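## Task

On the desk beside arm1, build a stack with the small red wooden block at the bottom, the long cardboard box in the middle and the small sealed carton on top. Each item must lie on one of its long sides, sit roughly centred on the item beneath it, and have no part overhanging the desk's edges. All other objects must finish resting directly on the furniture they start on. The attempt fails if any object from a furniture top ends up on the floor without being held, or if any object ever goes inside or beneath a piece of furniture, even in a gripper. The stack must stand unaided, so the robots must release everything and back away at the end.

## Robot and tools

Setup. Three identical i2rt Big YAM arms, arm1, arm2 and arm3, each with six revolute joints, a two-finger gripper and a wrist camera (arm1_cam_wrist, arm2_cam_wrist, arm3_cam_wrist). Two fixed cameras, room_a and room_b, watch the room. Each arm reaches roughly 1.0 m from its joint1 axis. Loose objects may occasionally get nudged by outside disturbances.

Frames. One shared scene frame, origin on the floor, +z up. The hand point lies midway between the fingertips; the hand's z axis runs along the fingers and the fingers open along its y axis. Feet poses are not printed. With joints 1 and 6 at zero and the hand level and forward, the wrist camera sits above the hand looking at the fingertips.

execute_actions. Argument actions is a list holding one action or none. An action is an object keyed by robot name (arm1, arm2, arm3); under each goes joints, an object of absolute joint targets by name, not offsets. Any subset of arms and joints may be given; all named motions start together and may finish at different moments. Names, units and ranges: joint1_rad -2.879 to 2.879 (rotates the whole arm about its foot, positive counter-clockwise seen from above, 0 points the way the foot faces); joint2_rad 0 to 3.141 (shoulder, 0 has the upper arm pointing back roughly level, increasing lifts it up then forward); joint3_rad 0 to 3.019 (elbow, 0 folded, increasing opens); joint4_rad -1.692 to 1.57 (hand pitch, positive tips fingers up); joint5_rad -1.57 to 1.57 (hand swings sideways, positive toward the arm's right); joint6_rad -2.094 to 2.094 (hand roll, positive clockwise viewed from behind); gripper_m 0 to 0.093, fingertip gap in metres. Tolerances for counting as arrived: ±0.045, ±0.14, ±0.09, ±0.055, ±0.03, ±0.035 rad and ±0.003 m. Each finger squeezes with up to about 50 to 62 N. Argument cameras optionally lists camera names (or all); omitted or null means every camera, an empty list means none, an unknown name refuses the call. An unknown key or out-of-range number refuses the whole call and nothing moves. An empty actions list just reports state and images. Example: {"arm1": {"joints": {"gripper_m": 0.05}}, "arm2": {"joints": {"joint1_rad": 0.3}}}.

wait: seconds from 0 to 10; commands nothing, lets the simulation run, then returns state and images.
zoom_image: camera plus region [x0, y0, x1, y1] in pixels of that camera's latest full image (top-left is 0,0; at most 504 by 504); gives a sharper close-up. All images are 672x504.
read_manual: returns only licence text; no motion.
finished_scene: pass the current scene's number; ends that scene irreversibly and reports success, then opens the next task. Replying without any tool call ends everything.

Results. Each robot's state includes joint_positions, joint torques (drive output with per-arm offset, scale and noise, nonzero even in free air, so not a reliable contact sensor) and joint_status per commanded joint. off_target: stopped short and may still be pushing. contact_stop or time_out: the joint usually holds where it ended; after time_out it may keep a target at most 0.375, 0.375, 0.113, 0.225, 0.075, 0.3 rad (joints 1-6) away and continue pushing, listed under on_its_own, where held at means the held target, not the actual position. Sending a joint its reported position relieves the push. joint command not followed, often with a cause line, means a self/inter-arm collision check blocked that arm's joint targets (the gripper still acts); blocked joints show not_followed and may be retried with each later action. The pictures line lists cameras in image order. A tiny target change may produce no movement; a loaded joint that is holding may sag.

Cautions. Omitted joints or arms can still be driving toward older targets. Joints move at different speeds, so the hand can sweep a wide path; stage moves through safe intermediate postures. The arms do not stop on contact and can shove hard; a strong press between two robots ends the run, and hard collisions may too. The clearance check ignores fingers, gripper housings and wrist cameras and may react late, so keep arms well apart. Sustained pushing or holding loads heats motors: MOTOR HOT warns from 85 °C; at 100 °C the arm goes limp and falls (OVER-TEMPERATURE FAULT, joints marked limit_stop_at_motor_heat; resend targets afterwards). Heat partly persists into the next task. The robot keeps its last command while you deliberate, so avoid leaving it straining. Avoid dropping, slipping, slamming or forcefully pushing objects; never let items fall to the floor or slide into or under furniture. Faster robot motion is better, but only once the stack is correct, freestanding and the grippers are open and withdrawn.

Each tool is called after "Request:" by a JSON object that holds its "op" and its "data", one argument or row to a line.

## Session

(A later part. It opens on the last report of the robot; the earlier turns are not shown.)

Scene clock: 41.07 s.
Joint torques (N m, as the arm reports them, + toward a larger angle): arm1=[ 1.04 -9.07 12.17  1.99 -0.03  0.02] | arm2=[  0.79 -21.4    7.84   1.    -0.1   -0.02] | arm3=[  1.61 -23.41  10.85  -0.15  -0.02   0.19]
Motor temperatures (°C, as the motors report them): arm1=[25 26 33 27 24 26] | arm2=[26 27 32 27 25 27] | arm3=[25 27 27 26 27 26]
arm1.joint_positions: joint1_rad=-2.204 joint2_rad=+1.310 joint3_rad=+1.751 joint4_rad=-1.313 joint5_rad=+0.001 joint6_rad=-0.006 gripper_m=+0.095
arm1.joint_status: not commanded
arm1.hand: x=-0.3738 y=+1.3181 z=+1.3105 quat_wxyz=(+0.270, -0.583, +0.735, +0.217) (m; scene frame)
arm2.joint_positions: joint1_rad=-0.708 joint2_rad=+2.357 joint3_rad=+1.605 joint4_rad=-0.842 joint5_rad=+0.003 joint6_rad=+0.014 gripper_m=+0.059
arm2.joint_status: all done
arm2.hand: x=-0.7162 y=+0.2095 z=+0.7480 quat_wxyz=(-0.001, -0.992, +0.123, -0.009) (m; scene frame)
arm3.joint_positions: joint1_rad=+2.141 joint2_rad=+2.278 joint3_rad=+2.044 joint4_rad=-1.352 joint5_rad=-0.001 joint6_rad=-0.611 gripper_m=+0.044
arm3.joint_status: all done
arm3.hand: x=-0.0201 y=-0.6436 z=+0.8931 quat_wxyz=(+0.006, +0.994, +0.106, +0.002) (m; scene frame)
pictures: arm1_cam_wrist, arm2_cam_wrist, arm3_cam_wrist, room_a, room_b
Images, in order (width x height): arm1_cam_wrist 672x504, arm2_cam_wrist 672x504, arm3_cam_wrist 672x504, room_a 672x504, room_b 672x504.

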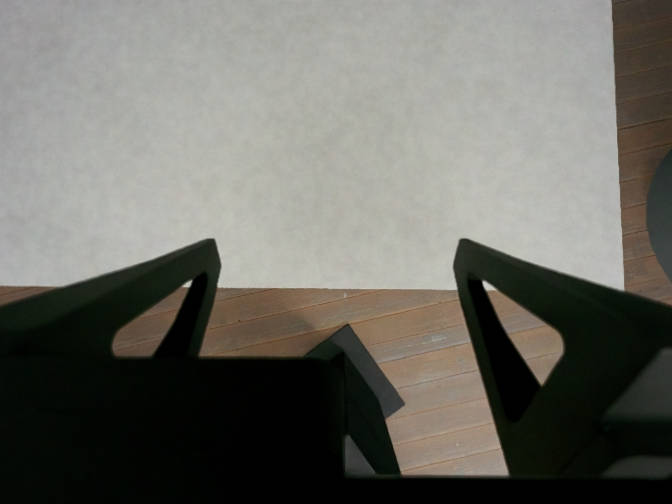

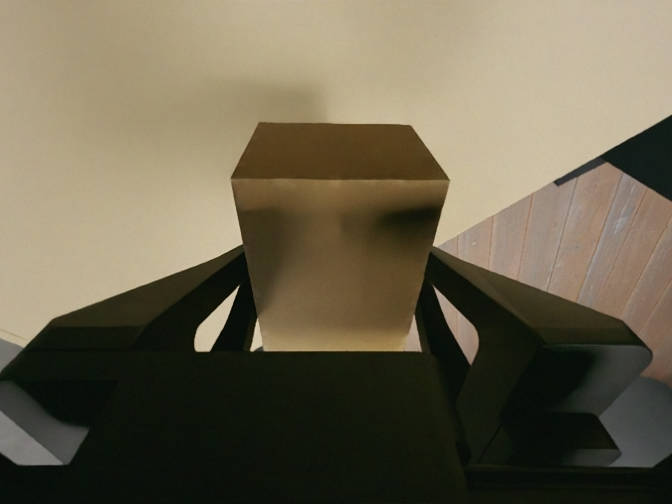

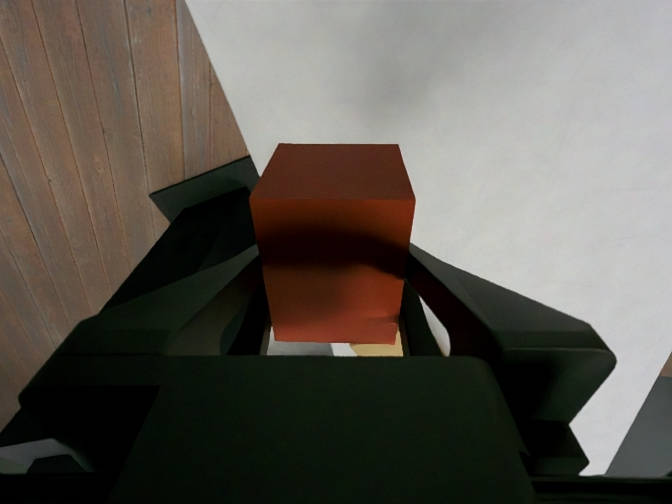

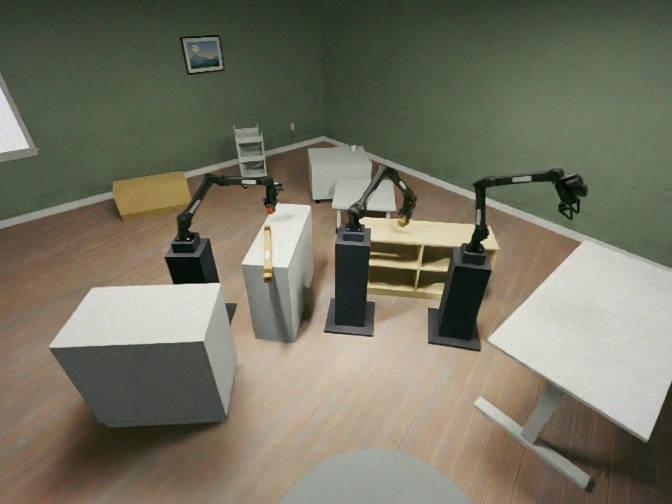

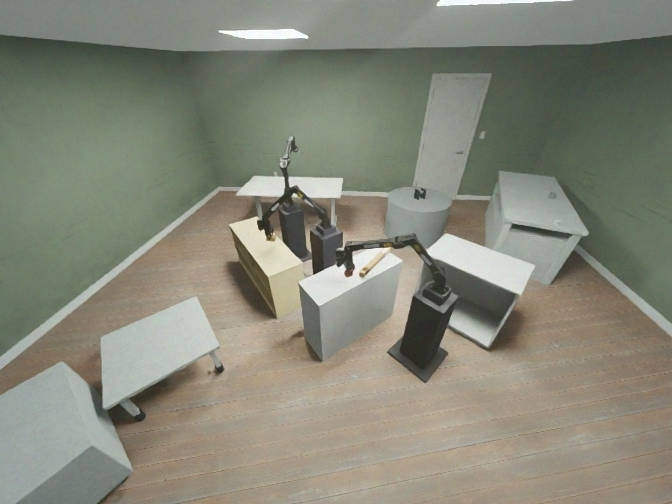

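Request:
{"op": "execute_actions", "data": {
  "actions": [
    {"arm3":{"joints":{"joint1_rad":2.05,"joint2_rad":2.47,"joint3_rad":2.35,"joint4_rad":-1.4,"joint6_rad":-1.0}},"arm2":{"joints":{"joint2_rad":2.52,"joint3_rad":1.71,"joint4_rad":-0.71}}}
  ]
}}

Scene clock: 44.57 s.
Joint torques (N m, as the arm reports them, + toward a larger angle): arm1=[ 1.   -9.12 12.17  1.99 -0.03  0.02] | arm2=[  0.64 -23.26   7.96   0.76  -0.08  -0.02] | arm3=[  2.11 -23.47  11.32   0.02  -0.06  -0.05]
Motor temperatures (°C, as the motors report them): arm1=[25 26 33 27 24 26] | arm2=[26 27 31 27 25 27] | arm3=[25 28 27 26 27 26]
arm1.joint_positions: joint1_rad=-2.204 joint2_rad=+1.310 joint3_rad=+1.751 joint4_rad=-1.313 joint5_rad=+0.001 joint6_rad=-0.006 gripper_m=+0.095
arm1.joint_status: not commanded
arm1.hand: x=-0.3738 y=+1.3181 z=+1.3105 quat_wxyz=(+0.270, -0.583, +0.735, +0.217) (m; scene frame)
arm2.joint_positions: joint1_rad=-0.708 joint2_rad=+2.536 joint3_rad=+1.687 joint4_rad=-0.720 joint5_rad=+0.003 joint6_rad=+0.014 gripper_m=+0.059
arm2.joint_status: all done
arm2.hand: x=-0.7302 y=+0.2125 z=+0.6627 quat_wxyz=(+0.000, -0.992, +0.123, +0.004) (m; scene frame)
arm3.joint_positions: joint1_rad=+2.039 joint2_rad=+2.472 joint3_rad=+2.299 joint4_rad=-1.396 joint5_rad=+0.000 joint6_rad=-0.988 gripper_m=+0.044
arm3.joint_status: all done
arm3.hand: x=-0.0338 y=-0.5566 z=+0.8529 quat_wxyz=(+0.001, +0.970, +0.241, -0.005) (m; scene frame)
pictures: arm1_cam_wrist, arm2_cam_wrist, arm3_cam_wrist, room_a, room_b
Images, in order (width x height): arm1_cam_wrist 672x504, arm2_cam_wrist 672x504, arm3_cam_wrist 672x504, room_a 672x504, room_b 672x504.

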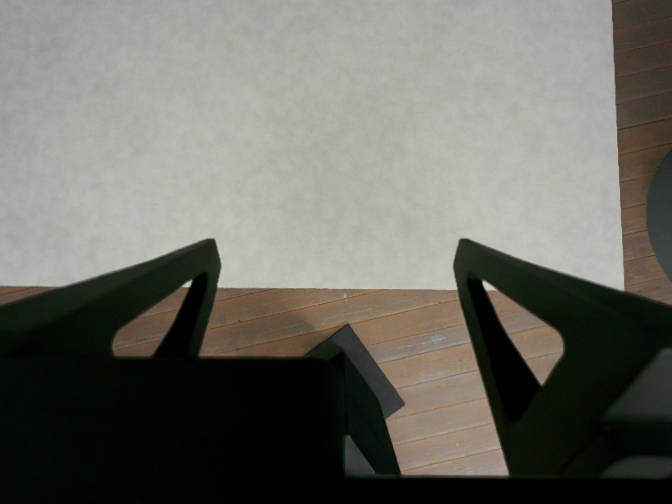

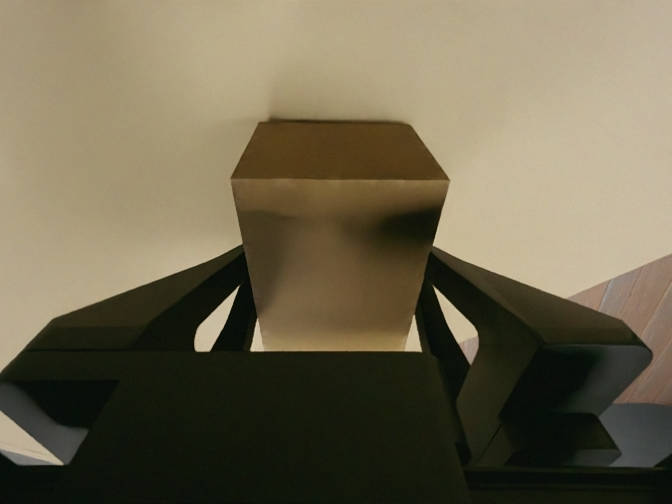

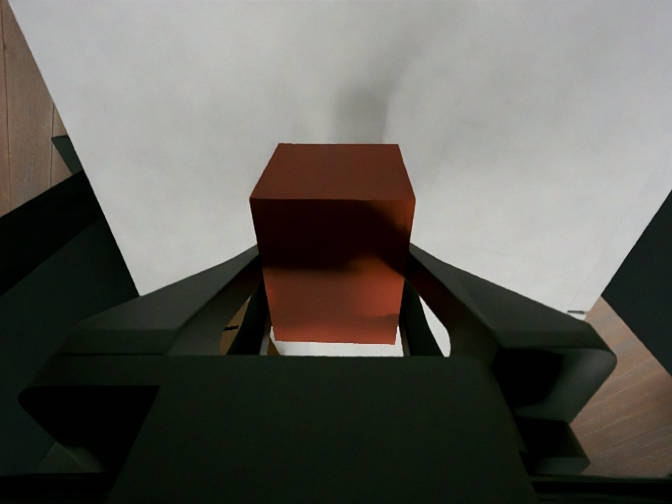

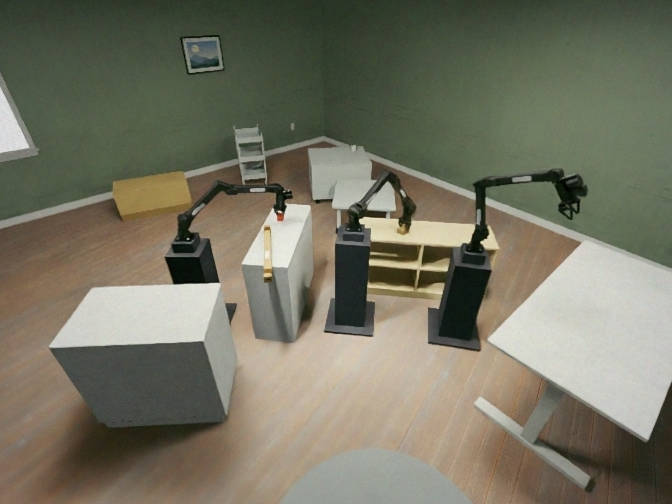

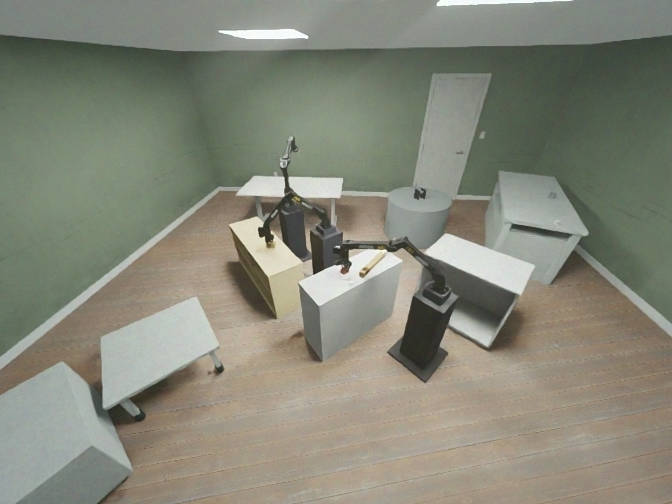

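Carton is essentially down.

Request:
{"op": "execute_actions", "data": {
  "actions": [
    {"arm3":{"joints":{"joint2_rad":2.53,"joint4_rad":-1.34}},"arm2":{"joints":{"gripper_m":0.093}}}
  ],
  "cameras": ["arm2_cam_wrist","arm3_cam_wrist"]
}}

Scene clock: 46.63 s.
Joint torques (N m, as the arm reports them, + toward a larger angle): arm1=[ 1.04 -9.13 12.17  1.99 -0.03  0.02] | arm2=[  0.97 -22.87   7.97   0.91  -0.1   -0.02] | arm3=[  1.56 -22.91  11.     0.61  -0.05  -0.02]
Motor temperatures (°C, as the motors report them): arm1=[25 26 33 27 24 26] | arm2=[26 28 31 27 25 27] | arm3=[25 28 28 26 27 26]
arm1.joint_positions: joint1_rad=-2.204 joint2_rad=+1.310 joint3_rad=+1.751 joint4_rad=-1.313 joint5_rad=+0.001 joint6_rad=-0.006 gripper_m=+0.095
arm1.joint_status: not commanded
arm1.hand: x=-0.3738 y=+1.3181 z=+1.3105 quat_wxyz=(+0.270, -0.583, +0.735, +0.217) (m; scene frame)
arm2.joint_positions: joint1_rad=-0.708 joint2_rad=+2.535 joint3_rad=+1.687 joint4_rad=-0.720 joint5_rad=+0.003 joint6_rad=+0.014 gripper_m=+0.093
arm2.joint_status: all done
arm2.hand: x=-0.7306 y=+0.2126 z=+0.6634 quat_wxyz=(+0.001, -0.992, +0.123, +0.004) (m; scene frame)
arm3.joint_positions: joint1_rad=+2.039 joint2_rad=+2.517 joint3_rad=+2.304 joint4_rad=-1.349 joint5_rad=+0.000 joint6_rad=-0.989 gripper_m=+0.044
arm3.joint_status: all done
arm3.hand: x=-0.0399 y=-0.5536 z=+0.8229 quat_wxyz=(-0.001, +0.970, +0.242, -0.007) (m; scene frame)
pictures: arm2_cam_wrist, arm3_cam_wrist
Images, in order (width x height): arm2_cam_wrist 672x504, arm3_cam_wrist 672x504.

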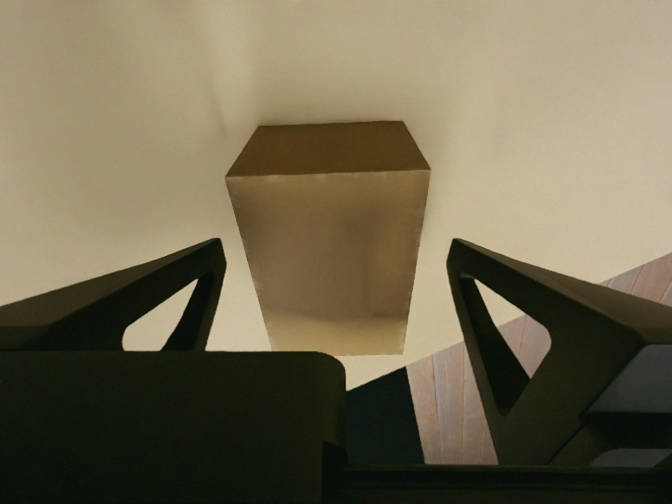

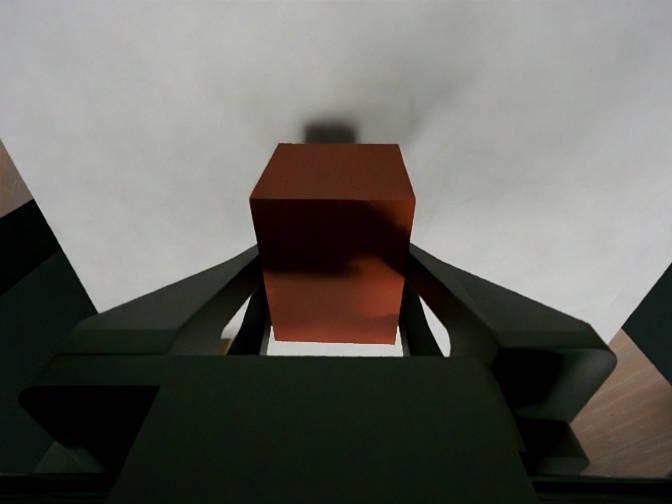

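Request:
{"op": "execute_actions", "data": {
  "actions": [
    {"arm3":{"joints":{"joint2_rad":2.555}},"arm2":{"joints":{"joint2_rad":2.05,"joint4_rad":-1.21}},"arm1":{"joints":{"joint1_rad":-0.4}}}
  ],
  "cameras": ["arm3_cam_wrist"]
}}

Scene clock: 49.70 s.
Joint torques (N m, as the arm reports them, + toward a larger angle): arm1=[ 0.25 -9.1  12.17  1.99  0.    0.02] | arm2=[  0.53 -19.86   9.64  -0.24  -0.1   -0.03] | arm3=[  1.92 -22.36  10.71   0.54  -0.04  -0.05]
Motor temperatures (°C, as the motors report them): arm1=[25 26 33 27 24 26] | arm2=[26 28 31 27 25 27] | arm3=[25 28 28 26 27 26]
arm1.joint_positions: joint1_rad=-0.395 joint2_rad=+1.310 joint3_rad=+1.751 joint4_rad=-1.313 joint5_rad=+0.000 joint6_rad=-0.006 gripper_m=+0.095
arm1.joint_status: all done
arm1.hand: x=-0.9822 y=+0.8366 z=+1.3099 quat_wxyz=(+0.005, -0.938, -0.006, +0.345) (m; scene frame)
arm2.joint_positions: joint1_rad=-0.708 joint2_rad=+2.050 joint3_rad=+1.697 joint4_rad=-1.197 joint5_rad=+0.003 joint6_rad=+0.014 gripper_m=+0.093
arm2.joint_status: all done
arm2.hand: x=-0.7240 y=+0.2120 z=+0.9621 quat_wxyz=(+0.001, -0.992, +0.123, +0.012) (m; scene frame)
arm3.joint_positions: joint1_rad=+2.039 joint2_rad=+2.535 joint3_rad=+2.304 joint4_rad=-1.349 joint5_rad=+0.000 joint6_rad=-0.989 gripper_m=+0.044
arm3.joint_status: all done
arm3.hand: x=-0.0375 y=-0.5550 z=+0.8102 quat_wxyz=(+0.005, +0.970, +0.242, -0.001) (m; scene frame)
pictures: arm3_cam_wrist
Images, in order (width x height): arm3_cam_wrist 672x504.

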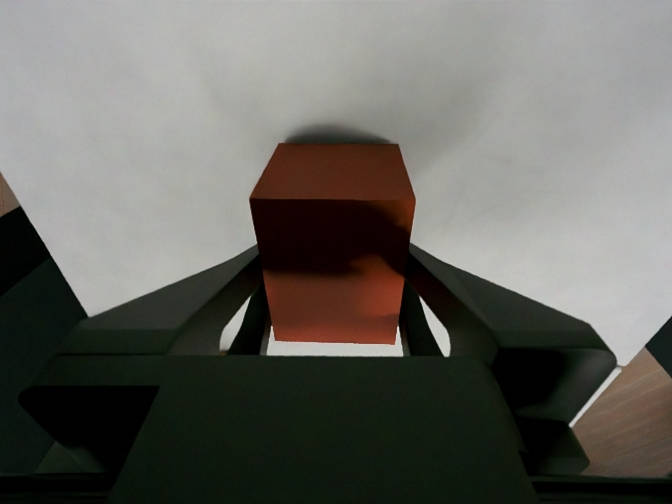

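Request:
{"op": "execute_actions", "data": {
  "actions": [
    {"arm3":{"joints":{"joint2_rad":2.57}},"arm2":{"joints":{"joint1_rad":0.4,"joint6_rad":1.23}}}
  ],
  "cameras": []
}}

Request:
{"op": "execute_actions", "data": {
  "actions": [
    {"arm3":{"joints":{"gripper_m":0.093}}}
  ],
  "cameras": []
}}

Request:
{"op": "execute_actions", "data": {
  "actions": [
    {"arm3":{"joints":{"joint2_rad":1.0}}}
  ],
  "cameras": []
}}

Request:
{"op": "execute_actions", "data": {
  "actions": [
    {"arm3":{"joints":{"joint2_rad":0.3,"joint3_rad":0.6,"joint1_rad":0,"joint4_rad":-0.5}},"arm2":{"joints":{"joint1_rad":1.23,"joint2_rad":2.19,"joint3_rad":1.675,"joint4_rad":-1.03}},"arm1":{"joints":{"joint1_rad":0.803,"joint2_rad":2.365,"joint3_rad":1.88,"joint4_rad":-1.03,"joint6_rad":1.46}}}
  ]
}}

Scene clock: 56.07 s.
Joint torques (N m, as the arm reports them, + toward a larger angle): arm1=[ 0.22 -9.11 12.17  1.99  0.    0.02] | arm2=[  0.72 -19.98   9.55  -0.25   0.14   0.23] | arm3=[  1.93 -21.49  10.73   0.5   -0.05  -0.01]
Motor temperatures (°C, as the motors report them): arm1=[25 26 34 27 24 26] | arm2=[26 28 32 27 25 27] | arm3=[25 28 28 26 27 26]
arm1.joint_positions: joint1_rad=-0.395 joint2_rad=+1.310 joint3_rad=+1.751 joint4_rad=-1.313 joint5_rad=+0.000 joint6_rad=-0.006 gripper_m=+0.095
arm1.joint_status: not commanded
arm1.hand: x=-0.9822 y=+0.8366 z=+1.3099 quat_wxyz=(+0.005, -0.938, -0.006, +0.345) (m; scene frame)
arm2.joint_positions: joint1_rad=+0.400 joint2_rad=+2.050 joint3_rad=+1.697 joint4_rad=-1.197 joint5_rad=-0.001 joint6_rad=+1.215 gripper_m=+0.093
arm2.joint_status: all done
arm2.hand: x=-0.5181 y=-0.4080 z=+0.9623 quat_wxyz=(-0.011, -0.986, +0.169, +0.007) (m; scene frame)
arm3.joint_positions: joint1_rad=+2.039 joint2_rad=+2.540 joint3_rad=+2.305 joint4_rad=-1.348 joint5_rad=+0.000 joint6_rad=-0.989 gripper_m=+0.044
arm3.joint_status: all done
arm3.hand: x=-0.0372 y=-0.5552 z=+0.8065 quat_wxyz=(+0.006, +0.970, +0.242, +0.000) (m; scene frame)
pictures: none
No camera images: the call's "cameras" was empty. Leave "cameras" out to get every camera's image.

Scene clock: 56.70 s.
Joint torques (N m, as the arm reports them, + toward a larger angle): arm1=[ 0.24 -9.11 12.17  2.    0.    0.02] | arm2=[ -0.06 -19.61   9.56  -0.36   0.16   0.23] | arm3=[  1.55 -21.63  10.75   0.5   -0.06  -0.03]
Motor temperatures (°C, as the motors report them): arm1=[25 26 34 27 24 26] | arm2=[26 28 32 27 25 27] | arm3=[25 28 28 26 27 26]
arm1.joint_positions: joint1_rad=-0.395 joint2_rad=+1.310 joint3_rad=+1.751 joint4_rad=-1.313 joint5_rad=+0.000 joint6_rad=-0.006 gripper_m=+0.095
arm1.joint_status: not commanded
arm1.hand: x=-0.9822 y=+0.8366 z=+1.3099 quat_wxyz=(+0.005, -0.938, -0.006, +0.345) (m; scene frame)
arm2.joint_positions: joint1_rad=+0.400 joint2_rad=+2.050 joint3_rad=+1.697 joint4_rad=-1.197 joint5_rad=-0.001 joint6_rad=+1.215 gripper_m=+0.093
arm2.joint_status: not commanded
arm2.hand: x=-0.5181 y=-0.4080 z=+0.9623 quat_wxyz=(-0.011, -0.986, +0.169, +0.007) (m; scene frame)
arm3.joint_positions: joint1_rad=+2.039 joint2_rad=+2.540 joint3_rad=+2.305 joint4_rad=-1.348 joint5_rad=+0.000 joint6_rad=-0.989 gripper_m=+0.093
arm3.joint_status: all done
arm3.hand: x=-0.0372 y=-0.5552 z=+0.8065 quat_wxyz=(+0.006, +0.970, +0.242, +0.000) (m; scene frame)
pictures: none
No camera images: the call's "cameras" was empty. Leave "cameras" out to get every camera's image.

Scene clock: 59.20 s.
Joint torques (N m, as the arm reports them, + toward a larger angle): arm1=[ 0.22 -9.11 12.17  1.99  0.    0.02] | arm2=[  0.85 -20.06   9.56  -0.32   0.12   0.23] | arm3=[1.6  1.29 3.68 2.01 0.02 0.06]
Motor temperatures (°C, as the motors report them): arm1=[25 26 34 27 24 26] | arm2=[26 28 32 27 25 27] | arm3=[25 28 28 26 27 26]
arm1.joint_positions: joint1_rad=-0.395 joint2_rad=+1.310 joint3_rad=+1.751 joint4_rad=-1.313 joint5_rad=+0.000 joint6_rad=-0.006 gripper_m=+0.095
arm1.joint_status: not commanded
arm1.hand: x=-0.9822 y=+0.8366 z=+1.3099 quat_wxyz=(+0.005, -0.938, -0.006, +0.345) (m; scene frame)
arm2.joint_positions: joint1_rad=+0.400 joint2_rad=+2.050 joint3_rad=+1.697 joint4_rad=-1.197 joint5_rad=-0.001 joint6_rad=+1.215 gripper_m=+0.093
arm2.joint_status: not commanded
arm2.hand: x=-0.5181 y=-0.4080 z=+0.9623 quat_wxyz=(-0.011, -0.986, +0.169, +0.007) (m; scene frame)
arm3.joint_positions: joint1_rad=+2.039 joint2_rad=+1.007 joint3_rad=+2.345 joint4_rad=-1.334 joint5_rad=+0.000 joint6_rad=-0.989 gripper_m=+0.093
arm3.joint_status: all done
arm3.hand: x=+0.4348 y=-0.8045 z=+1.7101 quat_wxyz=(-0.479, +0.684, +0.167, -0.524) (m; scene frame)
pictures: none
No camera images: the call's "cameras" was empty. Leave "cameras" out to get every camera's image.

Scene clock: 61.50 s.
Joint torques (N m, as the arm reports them, + toward a larger angle): arm1=[  0.7  -21.39   8.07  -0.16   0.12   0.03] | arm2=[  0.38 -21.74   7.23   0.54   0.08   0.23] | arm3=[-0.29  1.95  8.53  2.74  0.02  0.07]
Motor temperatures (°C, as the motors report them): arm1=[25 27 34 27 24 26] | arm2=[26 28 31 27 25 27] | arm3=[25 28 28 26 27 26]
arm1.joint_positions: joint1_rad=+0.800 joint2_rad=+2.361 joint3_rad=+1.868 joint4_rad=-1.025 joint5_rad=-0.001 joint6_rad=+1.452 gripper_m=+0.095
arm1.joint_status: all done
arm1.hand: x=-0.7425 y=+0.2030 z=+0.7353 quat_wxyz=(-0.021, -0.992, +0.126, +0.010) (m; scene frame)
arm2.joint_positions: joint1_rad=+1.222 joint2_rad=+2.202 joint3_rad=+1.683 joint4_rad=-1.036 joint5_rad=+0.000 joint6_rad=+1.216 gripper_m=+0.093
arm2.joint_status: all done
arm2.hand: x=-0.0411 y=-0.5624 z=+0.8634 quat_wxyz=(-0.008, -0.971, -0.239, +0.003) (m; scene frame)
arm3.joint_positions: joint1_rad=+0.011 joint2_rad=+0.308 joint3_rad=+0.602 joint4_rad=-0.512 joint5_rad=+0.000 joint6_rad=-0.991 gripper_m=+0.093
arm3.joint_status: all done
arm3.hand: x=+0.8510 y=-0.7441 z=+1.2146 quat_wxyz=(-0.611, +0.562, -0.544, +0.117) (m; scene frame)
pictures: arm1_cam_wrist, arm2_cam_wrist, arm3_cam_wrist, room_a, room_b
Images, in order (width x height): arm1_cam_wrist 672x504, arm2_cam_wrist 672x504, arm3_cam_wrist 672x504, room_a 672x504, room_b 672x504.

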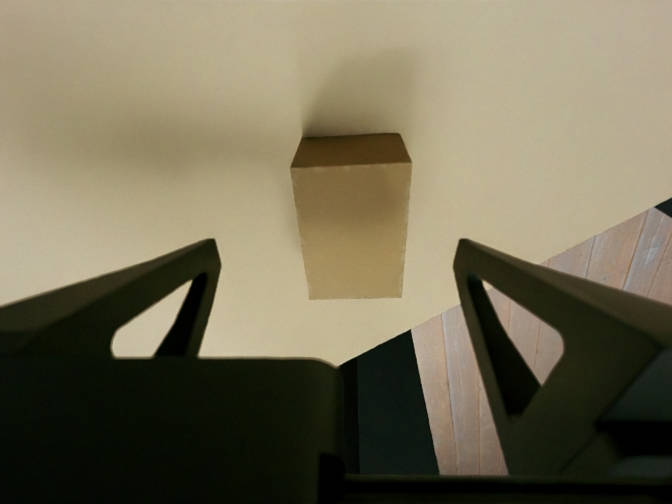

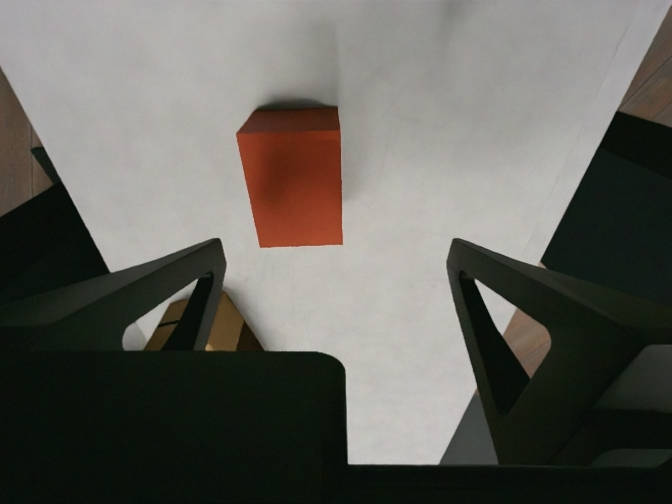

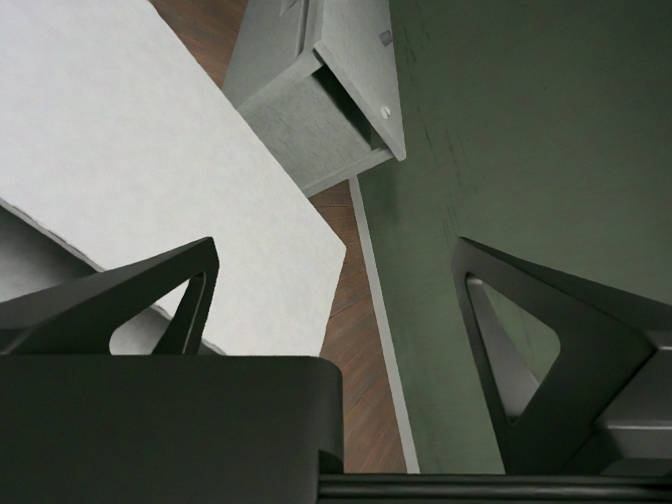

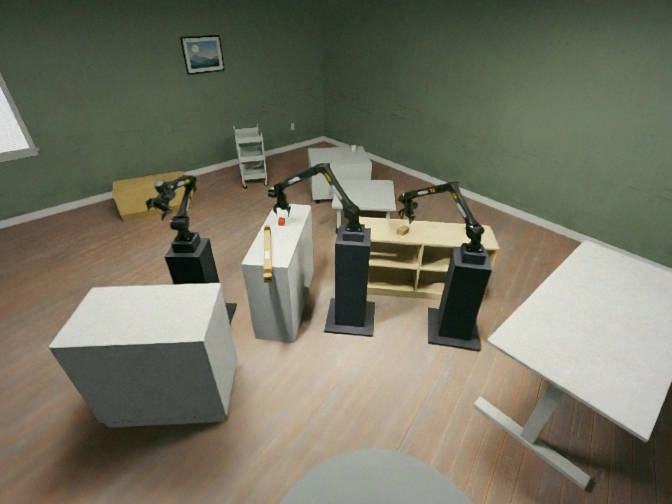

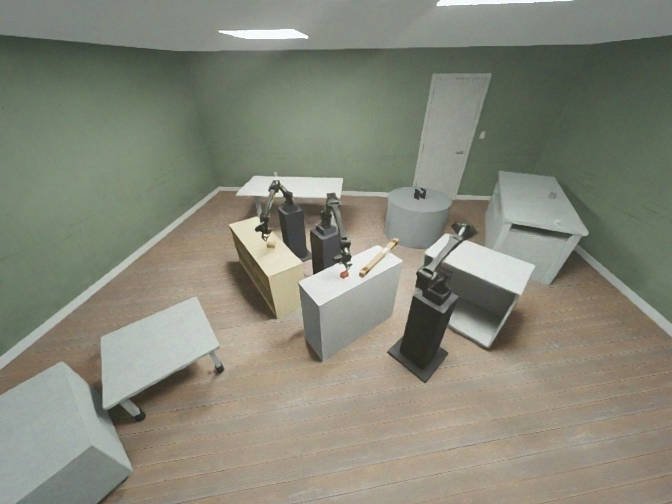

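Request:
{"op": "execute_actions", "data": {
  "actions": [
    {"arm2":{"joints":{"joint1_rad":1.24,"joint2_rad":2.345,"joint3_rad":1.80,"joint4_rad":-0.98}},"arm1":{"joints":{"joint1_rad":0.85,"joint2_rad":2.48,"joint4_rad":-0.935}}}
  ],
  "cameras": ["arm1_cam_wrist","arm2_cam_wrist"]
}}

Scene clock: 65.50 s.
Joint torques (N m, as the arm reports them, + toward a larger angle): arm1=[ -0.01 -22.61   7.46   0.5    0.12   0.04] | arm2=[  0.64 -22.66  10.54   0.72   0.1    0.2 ] | arm3=[-0.53  1.84  8.65  2.77  0.03  0.07]
Motor temperatures (°C, as the motors report them): arm1=[25 27 33 27 24 26] | arm2=[26 28 31 27 25 27] | arm3=[25 28 28 26 27 26]
arm1.joint_positions: joint1_rad=+0.856 joint2_rad=+2.490 joint3_rad=+1.868 joint4_rad=-0.947 joint5_rad=-0.001 joint6_rad=+1.452 gripper_m=+0.095
arm1.joint_status: all done
arm1.hand: x=-0.7025 y=+0.2031 z=+0.6506 quat_wxyz=(+0.004, -0.995, +0.098, +0.004) (m; scene frame)
arm2.joint_positions: joint1_rad=+1.233 joint2_rad=+2.350 joint3_rad=+1.763 joint4_rad=-0.988 joint5_rad=+0.000 joint6_rad=+1.216 gripper_m=+0.093
arm2.joint_status: all done
arm2.hand: x=-0.0320 y=-0.5794 z=+0.7981 quat_wxyz=(+0.002, -0.970, -0.244, +0.002) (m; scene frame)
arm3.joint_positions: joint1_rad=+0.011 joint2_rad=+0.308 joint3_rad=+0.602 joint4_rad=-0.512 joint5_rad=+0.000 joint6_rad=-0.991 gripper_m=+0.093
arm3.joint_status: not commanded
arm3.hand: x=+0.8510 y=-0.7441 z=+1.2146 quat_wxyz=(-0.611, +0.562, -0.544, +0.117) (m; scene frame)
pictures: arm1_cam_wrist, arm2_cam_wrist
Images, in order (width x height): arm1_cam_wrist 672x504, arm2_cam_wrist 672x504.

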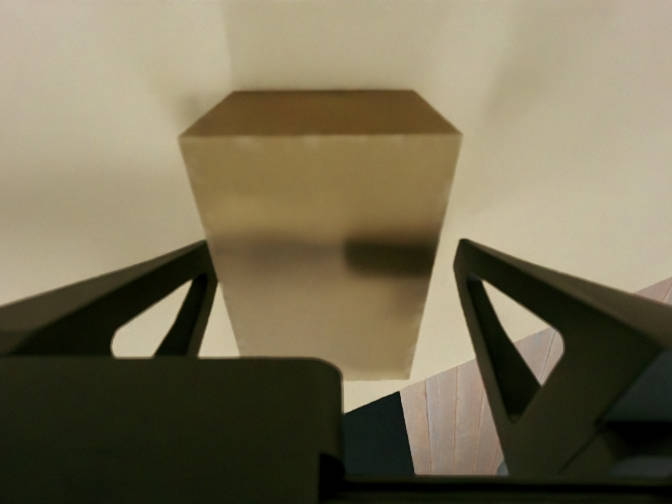

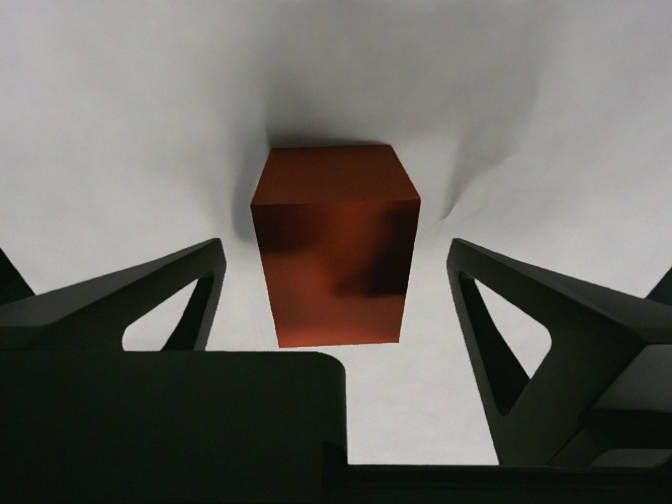

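Request:
{"op": "execute_actions", "data": {
  "actions": [
    {"arm2":{"joints":{"gripper_m":0.03}},"arm1":{"joints":{"gripper_m":0.045}}}
  ],
  "cameras": []
}}

Request:
{"op": "execute_actions", "data": {
  "actions": [
    {"arm2":{"joints":{"joint2_rad":2.15,"joint4_rad":-1.18}},"arm1":{"joints":{"joint2_rad":2.1,"joint4_rad":-1.34}}}
  ],
  "cameras": []
}}

Request:
{"op": "execute_actions", "data": {
  "actions": [
    {"arm2":{"joints":{"joint1_rad":-0.68,"joint6_rad":0}},"arm1":{"joints":{"joint1_rad":-1.55,"joint6_rad":0.65}}}
  ],
  "cameras": []
}}

Request:
{"op": "execute_actions", "data": {
  "actions": [
    {"arm2":{"joints":{"joint2_rad":2.56,"joint4_rad":-0.77}},"arm1":{"joints":{"joint2_rad":2.22,"joint4_rad":-1.21}}}
  ],
  "cameras": ["arm1_cam_wrist","arm2_cam_wrist","room_a"]
}}

Scene clock: 70.07 s.
Joint torques (N m, as the arm reports them, + toward a larger angle): arm1=[ -0.01 -22.69   7.45   0.45   0.12   0.03] | arm2=[  0.94 -22.33  10.66   0.76   0.12   0.23] | arm3=[-0.61  1.58  8.6   2.71 -0.01  0.07]
Motor temperatures (°C, as the motors report them): arm1=[25 28 32 27 24 26] | arm2=[26 28 32 27 25 27] | arm3=[25 27 28 26 27 26]
arm1.joint_positions: joint1_rad=+0.856 joint2_rad=+2.490 joint3_rad=+1.868 joint4_rad=-0.945 joint5_rad=-0.001 joint6_rad=+1.453 gripper_m=+0.060
arm1.joint_status: gripper_m off_target (ended at +0.060, target +0.045)
arm1.hand: x=-0.7026 y=+0.2028 z=+0.6506 quat_wxyz=(+0.003, -0.995, +0.099, +0.004) (m; scene frame)
arm2.joint_positions: joint1_rad=+1.233 joint2_rad=+2.350 joint3_rad=+1.763 joint4_rad=-0.988 joint5_rad=+0.000 joint6_rad=+1.216 gripper_m=+0.044
arm2.joint_status: gripper_m off_target (ended at +0.045, target +0.030)
arm2.hand: x=-0.0320 y=-0.5794 z=+0.7981 quat_wxyz=(+0.002, -0.970, -0.244, +0.002) (m; scene frame)
arm3.joint_positions: joint1_rad=+0.011 joint2_rad=+0.308 joint3_rad=+0.602 joint4_rad=-0.512 joint5_rad=+0.000 joint6_rad=-0.991 gripper_m=+0.093
arm3.joint_status: not commanded
arm3.hand: x=+0.8510 y=-0.7441 z=+1.2146 quat_wxyz=(-0.611, +0.562, -0.544, +0.117) (m; scene frame)
pictures: none
No camera images: the call's "cameras" was empty. Leave "cameras" out to get every camera's image.

Scene clock: 71.67 s.
Joint torques (N m, as the arm reports them, + toward a larger angle): arm1=[  0.03 -21.48   8.8   -0.6    0.12   0.04] | arm2=[  0.68 -20.16  10.92  -0.39   0.08   0.19] | arm3=[-0.36  1.08  8.59  2.69  0.    0.07]
Motor temperatures (°C, as the motors report them): arm1=[25 28 32 27 24 26] | arm2=[26 28 32 27 25 27] | arm3=[25 27 28 26 27 26]
arm1.joint_positions: joint1_rad=+0.856 joint2_rad=+2.117 joint3_rad=+1.868 joint4_rad=-1.329 joint5_rad=-0.001 joint6_rad=+1.453 gripper_m=+0.060
arm1.joint_status: all done
arm1.hand: x=-0.6916 y=+0.2293 z=+0.8922 quat_wxyz=(+0.008, -0.995, +0.099, +0.003) (m; scene frame)
arm2.joint_positions: joint1_rad=+1.233 joint2_rad=+2.144 joint3_rad=+1.772 joint4_rad=-1.167 joint5_rad=+0.000 joint6_rad=+1.216 gripper_m=+0.044
arm2.joint_status: all done
arm2.hand: x=-0.0321 y=-0.5739 z=+0.9302 quat_wxyz=(-0.016, -0.970, -0.244, +0.004) (m; scene frame)
arm3.joint_positions: joint1_rad=+0.011 joint2_rad=+0.308 joint3_rad=+0.602 joint4_rad=-0.512 joint5_rad=+0.000 joint6_rad=-0.991 gripper_m=+0.093
arm3.joint_status: not commanded
arm3.hand: x=+0.8510 y=-0.7441 z=+1.2146 quat_wxyz=(-0.611, +0.562, -0.544, +0.117) (m; scene frame)
pictures: none
No camera images: the call's "cameras" was empty. Leave "cameras" out to get every camera's image.

Scene clock: 74.20 s.
Joint torques (N m, as the arm reports them, + toward a larger angle): arm1=[  0.45 -21.26   8.9   -0.5   -0.03  -0.14] | arm2=[  0.67 -20.59  11.02  -0.19  -0.11  -0.03] | arm3=[-0.25  1.55  8.52  2.71  0.03  0.09]
Motor temperatures (°C, as the motors report them): arm1=[25 28 32 27 24 26] | arm2=[26 28 32 27 25 27] | arm3=[25 27 28 26 27 26]
arm1.joint_positions: joint1_rad=-1.547 joint2_rad=+2.117 joint3_rad=+1.868 joint4_rad=-1.329 joint5_rad=+0.002 joint6_rad=+0.658 gripper_m=+0.060
arm1.joint_status: all done
arm1.hand: x=-0.7554 y=+1.4305 z=+0.9045 quat_wxyz=(+0.001, -0.619, +0.785, +0.002) (m; scene frame)
arm2.joint_positions: joint1_rad=-0.682 joint2_rad=+2.144 joint3_rad=+1.772 joint4_rad=-1.167 joint5_rad=+0.003 joint6_rad=+0.015 gripper_m=+0.045
arm2.joint_status: all done
arm2.hand: x=-0.7550 y=+0.2017 z=+0.9323 quat_wxyz=(+0.002, -0.994, +0.110, +0.018) (m; scene frame)
arm3.joint_positions: joint1_rad=+0.011 joint2_rad=+0.308 joint3_rad=+0.602 joint4_rad=-0.512 joint5_rad=+0.000 joint6_rad=-0.991 gripper_m=+0.093
arm3.joint_status: not commanded
arm3.hand: x=+0.8510 y=-0.7441 z=+1.2146 quat_wxyz=(-0.611, +0.562, -0.544, +0.117) (m; scene frame)
pictures: none
No camera images: the call's "cameras" was empty. Leave "cameras" out to get every camera's image.

Scene clock: 75.60 s.
Joint torques (N m, as the arm reports them, + toward a larger angle): arm1=[  0.56 -22.25   8.52   0.58  -0.03  -0.13] | arm2=[  0.73 -23.44   8.02   0.93  -0.03   0.  ] | arm3=[-0.22  1.65  8.58  2.63  0.    0.05]
Motor temperatures (°C, as the motors report them): arm1=[25 28 32 27 24 26] | arm2=[26 28 32 27 25 27] | arm3=[25 27 28 26 27 26]
arm1.joint_positions: joint1_rad=-1.547 joint2_rad=+2.239 joint3_rad=+1.868 joint4_rad=-1.222 joint5_rad=+0.002 joint6_rad=+0.658 gripper_m=+0.060
arm1.joint_status: all done
arm1.hand: x=-0.7623 y=+1.4452 z=+0.8272 quat_wxyz=(-0.001, -0.619, +0.785, -0.005) (m; scene frame)
arm2.joint_positions: joint1_rad=-0.682 joint2_rad=+2.568 joint3_rad=+1.780 joint4_rad=-0.783 joint5_rad=+0.002 joint6_rad=+0.013 gripper_m=+0.044
arm2.joint_status: all done
arm2.hand: x=-0.7544 y=+0.2006 z=+0.6672 quat_wxyz=(+0.000, -0.994, +0.109, +0.002) (m; scene frame)
arm3.joint_positions: joint1_rad=+0.011 joint2_rad=+0.308 joint3_rad=+0.602 joint4_rad=-0.512 joint5_rad=+0.000 joint6_rad=-0.991 gripper_m=+0.093
arm3.joint_status: not commanded
arm3.hand: x=+0.8510 y=-0.7441 z=+1.2146 quat_wxyz=(-0.611, +0.562, -0.544, +0.117) (m; scene frame)
pictures: arm1_cam_wrist, arm2_cam_wrist, room_a
Images, in order (width x height): arm1_cam_wrist 672x504, arm2_cam_wrist 672x504, room_a 672x504.

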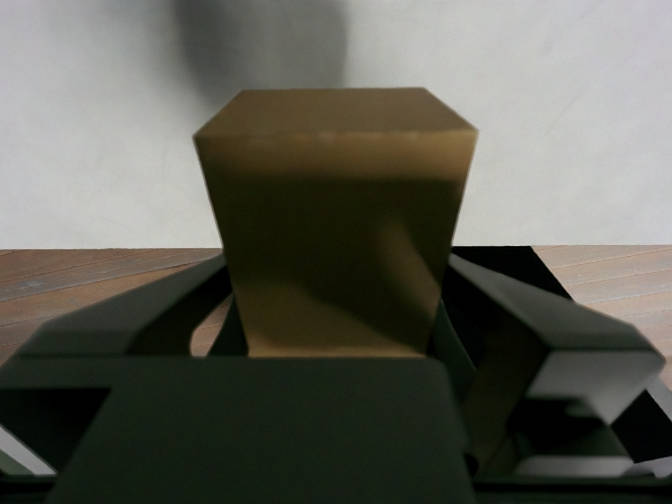

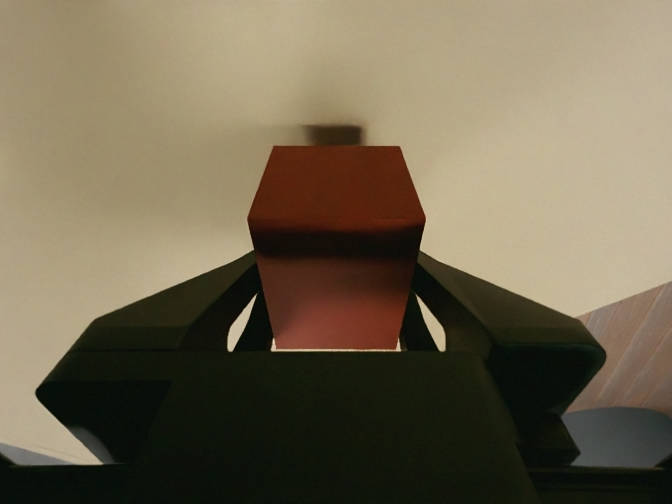

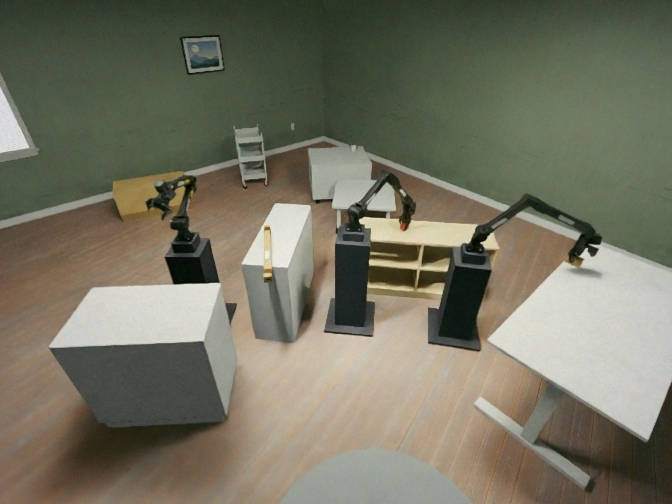

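Request:
{"op": "execute_actions", "data": {
  "actions": [
    {"arm2":{"joints":{"joint2_rad":2.61,"joint4_rad":-0.74}},"arm1":{"joints":{"joint1_rad":-1.65,"joint6_rad":0.55,"joint2_rad":2.3,"joint4_rad":-1.12}}}
  ],
  "cameras": ["arm1_cam_wrist","arm2_cam_wrist","room_a"]
}}

Scene clock: 80.97 s.
Joint torques (N m, as the arm reports them, + toward a larger angle): arm1=[  0.67 -22.3    8.33   0.63   0.03  -0.14] | arm2=[  0.53 -21.55   7.8    1.07  -0.07  -0.05] | arm3=[-0.36  1.41  8.5   2.75  0.01  0.05]
Motor temperatures (°C, as the motors report them): arm1=[25 29 32 27 24 26] | arm2=[26 29 32 27 25 27] | arm3=[25 27 28 26 27 26]
arm1.joint_positions: joint1_rad=-1.649 joint2_rad=+2.308 joint3_rad=+1.868 joint4_rad=-1.132 joint5_rad=+0.000 joint6_rad=+0.558 gripper_m=+0.060
arm1.joint_status: all done
arm1.hand: x=-0.7038 y=+1.4811 z=+0.7824 quat_wxyz=(+0.000, -0.618, +0.786, +0.005) (m; scene frame)
arm2.joint_positions: joint1_rad=-0.682 joint2_rad=+2.603 joint3_rad=+1.780 joint4_rad=-0.754 joint5_rad=+0.002 joint6_rad=+0.013 gripper_m=+0.044
arm2.joint_status: all done
arm2.hand: x=-0.7485 y=+0.1993 z=+0.6456 quat_wxyz=(-0.001, -0.994, +0.109, -0.001) (m; scene frame)
arm3.joint_positions: joint1_rad=+0.011 joint2_rad=+0.308 joint3_rad=+0.602 joint4_rad=-0.512 joint5_rad=+0.000 joint6_rad=-0.991 gripper_m=+0.093
arm3.joint_status: not commanded
arm3.hand: x=+0.8510 y=-0.7441 z=+1.2146 quat_wxyz=(-0.611, +0.562, -0.544, +0.117) (m; scene frame)
pictures: arm1_cam_wrist, arm2_cam_wrist, room_a
Images, in order (width x height): arm1_cam_wrist 672x504, arm2_cam_wrist 672x504, room_a 672x504.

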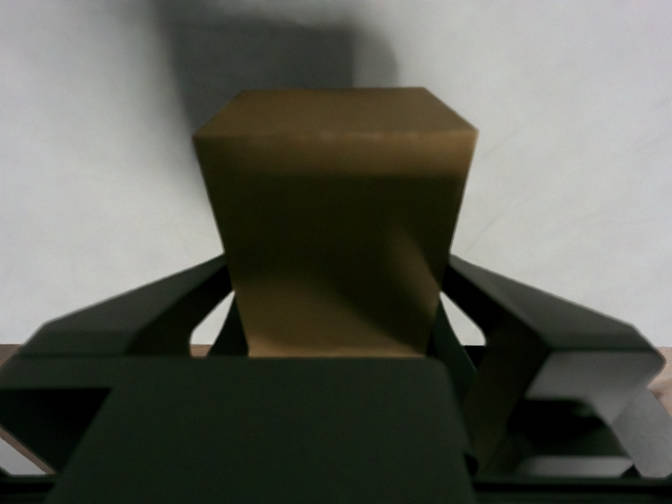

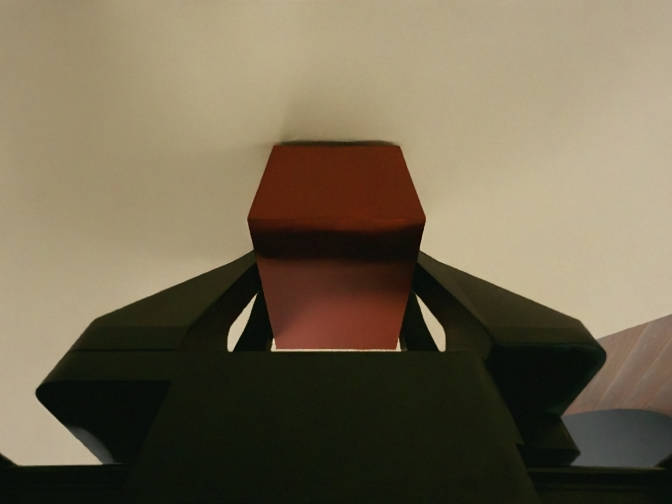

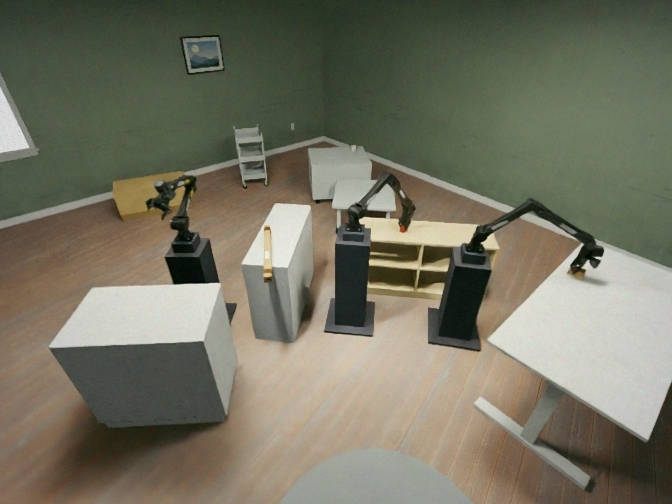

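Request:
{"op": "execute_actions", "data": {
  "actions": [
    {"arm2":{"joints":{"gripper_m":0.093}},"arm1":{"joints":{"joint2_rad":2.345,"joint4_rad":-1.09}}}
  ],
  "cameras": ["arm1_cam_wrist"]
}}

Scene clock: 82.70 s.
Joint torques (N m, as the arm reports them, + toward a larger angle): arm1=[  0.65 -21.17   8.26   0.59   0.    -0.13] | arm2=[  0.63 -21.62   7.95   0.99  -0.09  -0.01] | arm3=[-0.33  1.63  8.59  2.71  0.04  0.06]
Motor temperatures (°C, as the motors report them): arm1=[25 29 32 27 24 26] | arm2=[26 29 32 27 25 27] | arm3=[25 27 28 26 27 26]
arm1.joint_positions: joint1_rad=-1.649 joint2_rad=+2.340 joint3_rad=+1.868 joint4_rad=-1.102 joint5_rad=+0.001 joint6_rad=+0.557 gripper_m=+0.060
arm1.joint_status: all done
arm1.hand: x=-0.7042 y=+1.4827 z=+0.7616 quat_wxyz=(+0.000, -0.619, +0.786, +0.004) (m; scene frame)
arm2.joint_positions: joint1_rad=-0.682 joint2_rad=+2.603 joint3_rad=+1.780 joint4_rad=-0.754 joint5_rad=+0.002 joint6_rad=+0.013 gripper_m=+0.093
arm2.joint_status: all done
arm2.hand: x=-0.7485 y=+0.1993 z=+0.6456 quat_wxyz=(-0.001, -0.994, +0.109, -0.001) (m; scene frame)
arm3.joint_positions: joint1_rad=+0.011 joint2_rad=+0.308 joint3_rad=+0.602 joint4_rad=-0.512 joint5_rad=+0.000 joint6_rad=-0.991 gripper_m=+0.093
arm3.joint_status: not commanded
arm3.hand: x=+0.8510 y=-0.7441 z=+1.2146 quat_wxyz=(-0.611, +0.562, -0.544, +0.117) (m; scene frame)
pictures: arm1_cam_wrist
Images, in order (width x height): arm1_cam_wrist 672x504.

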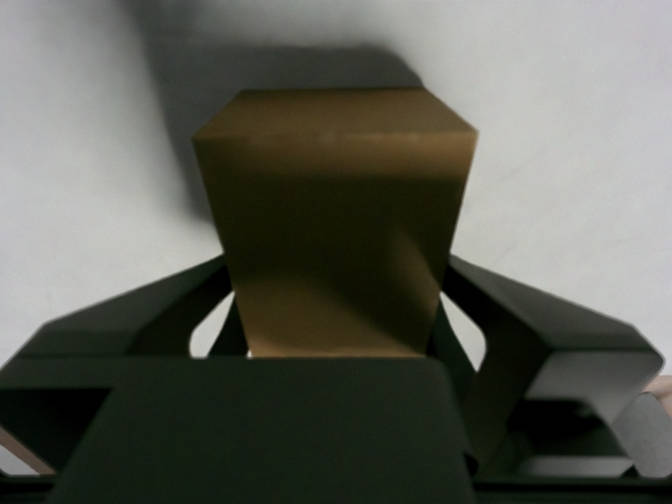

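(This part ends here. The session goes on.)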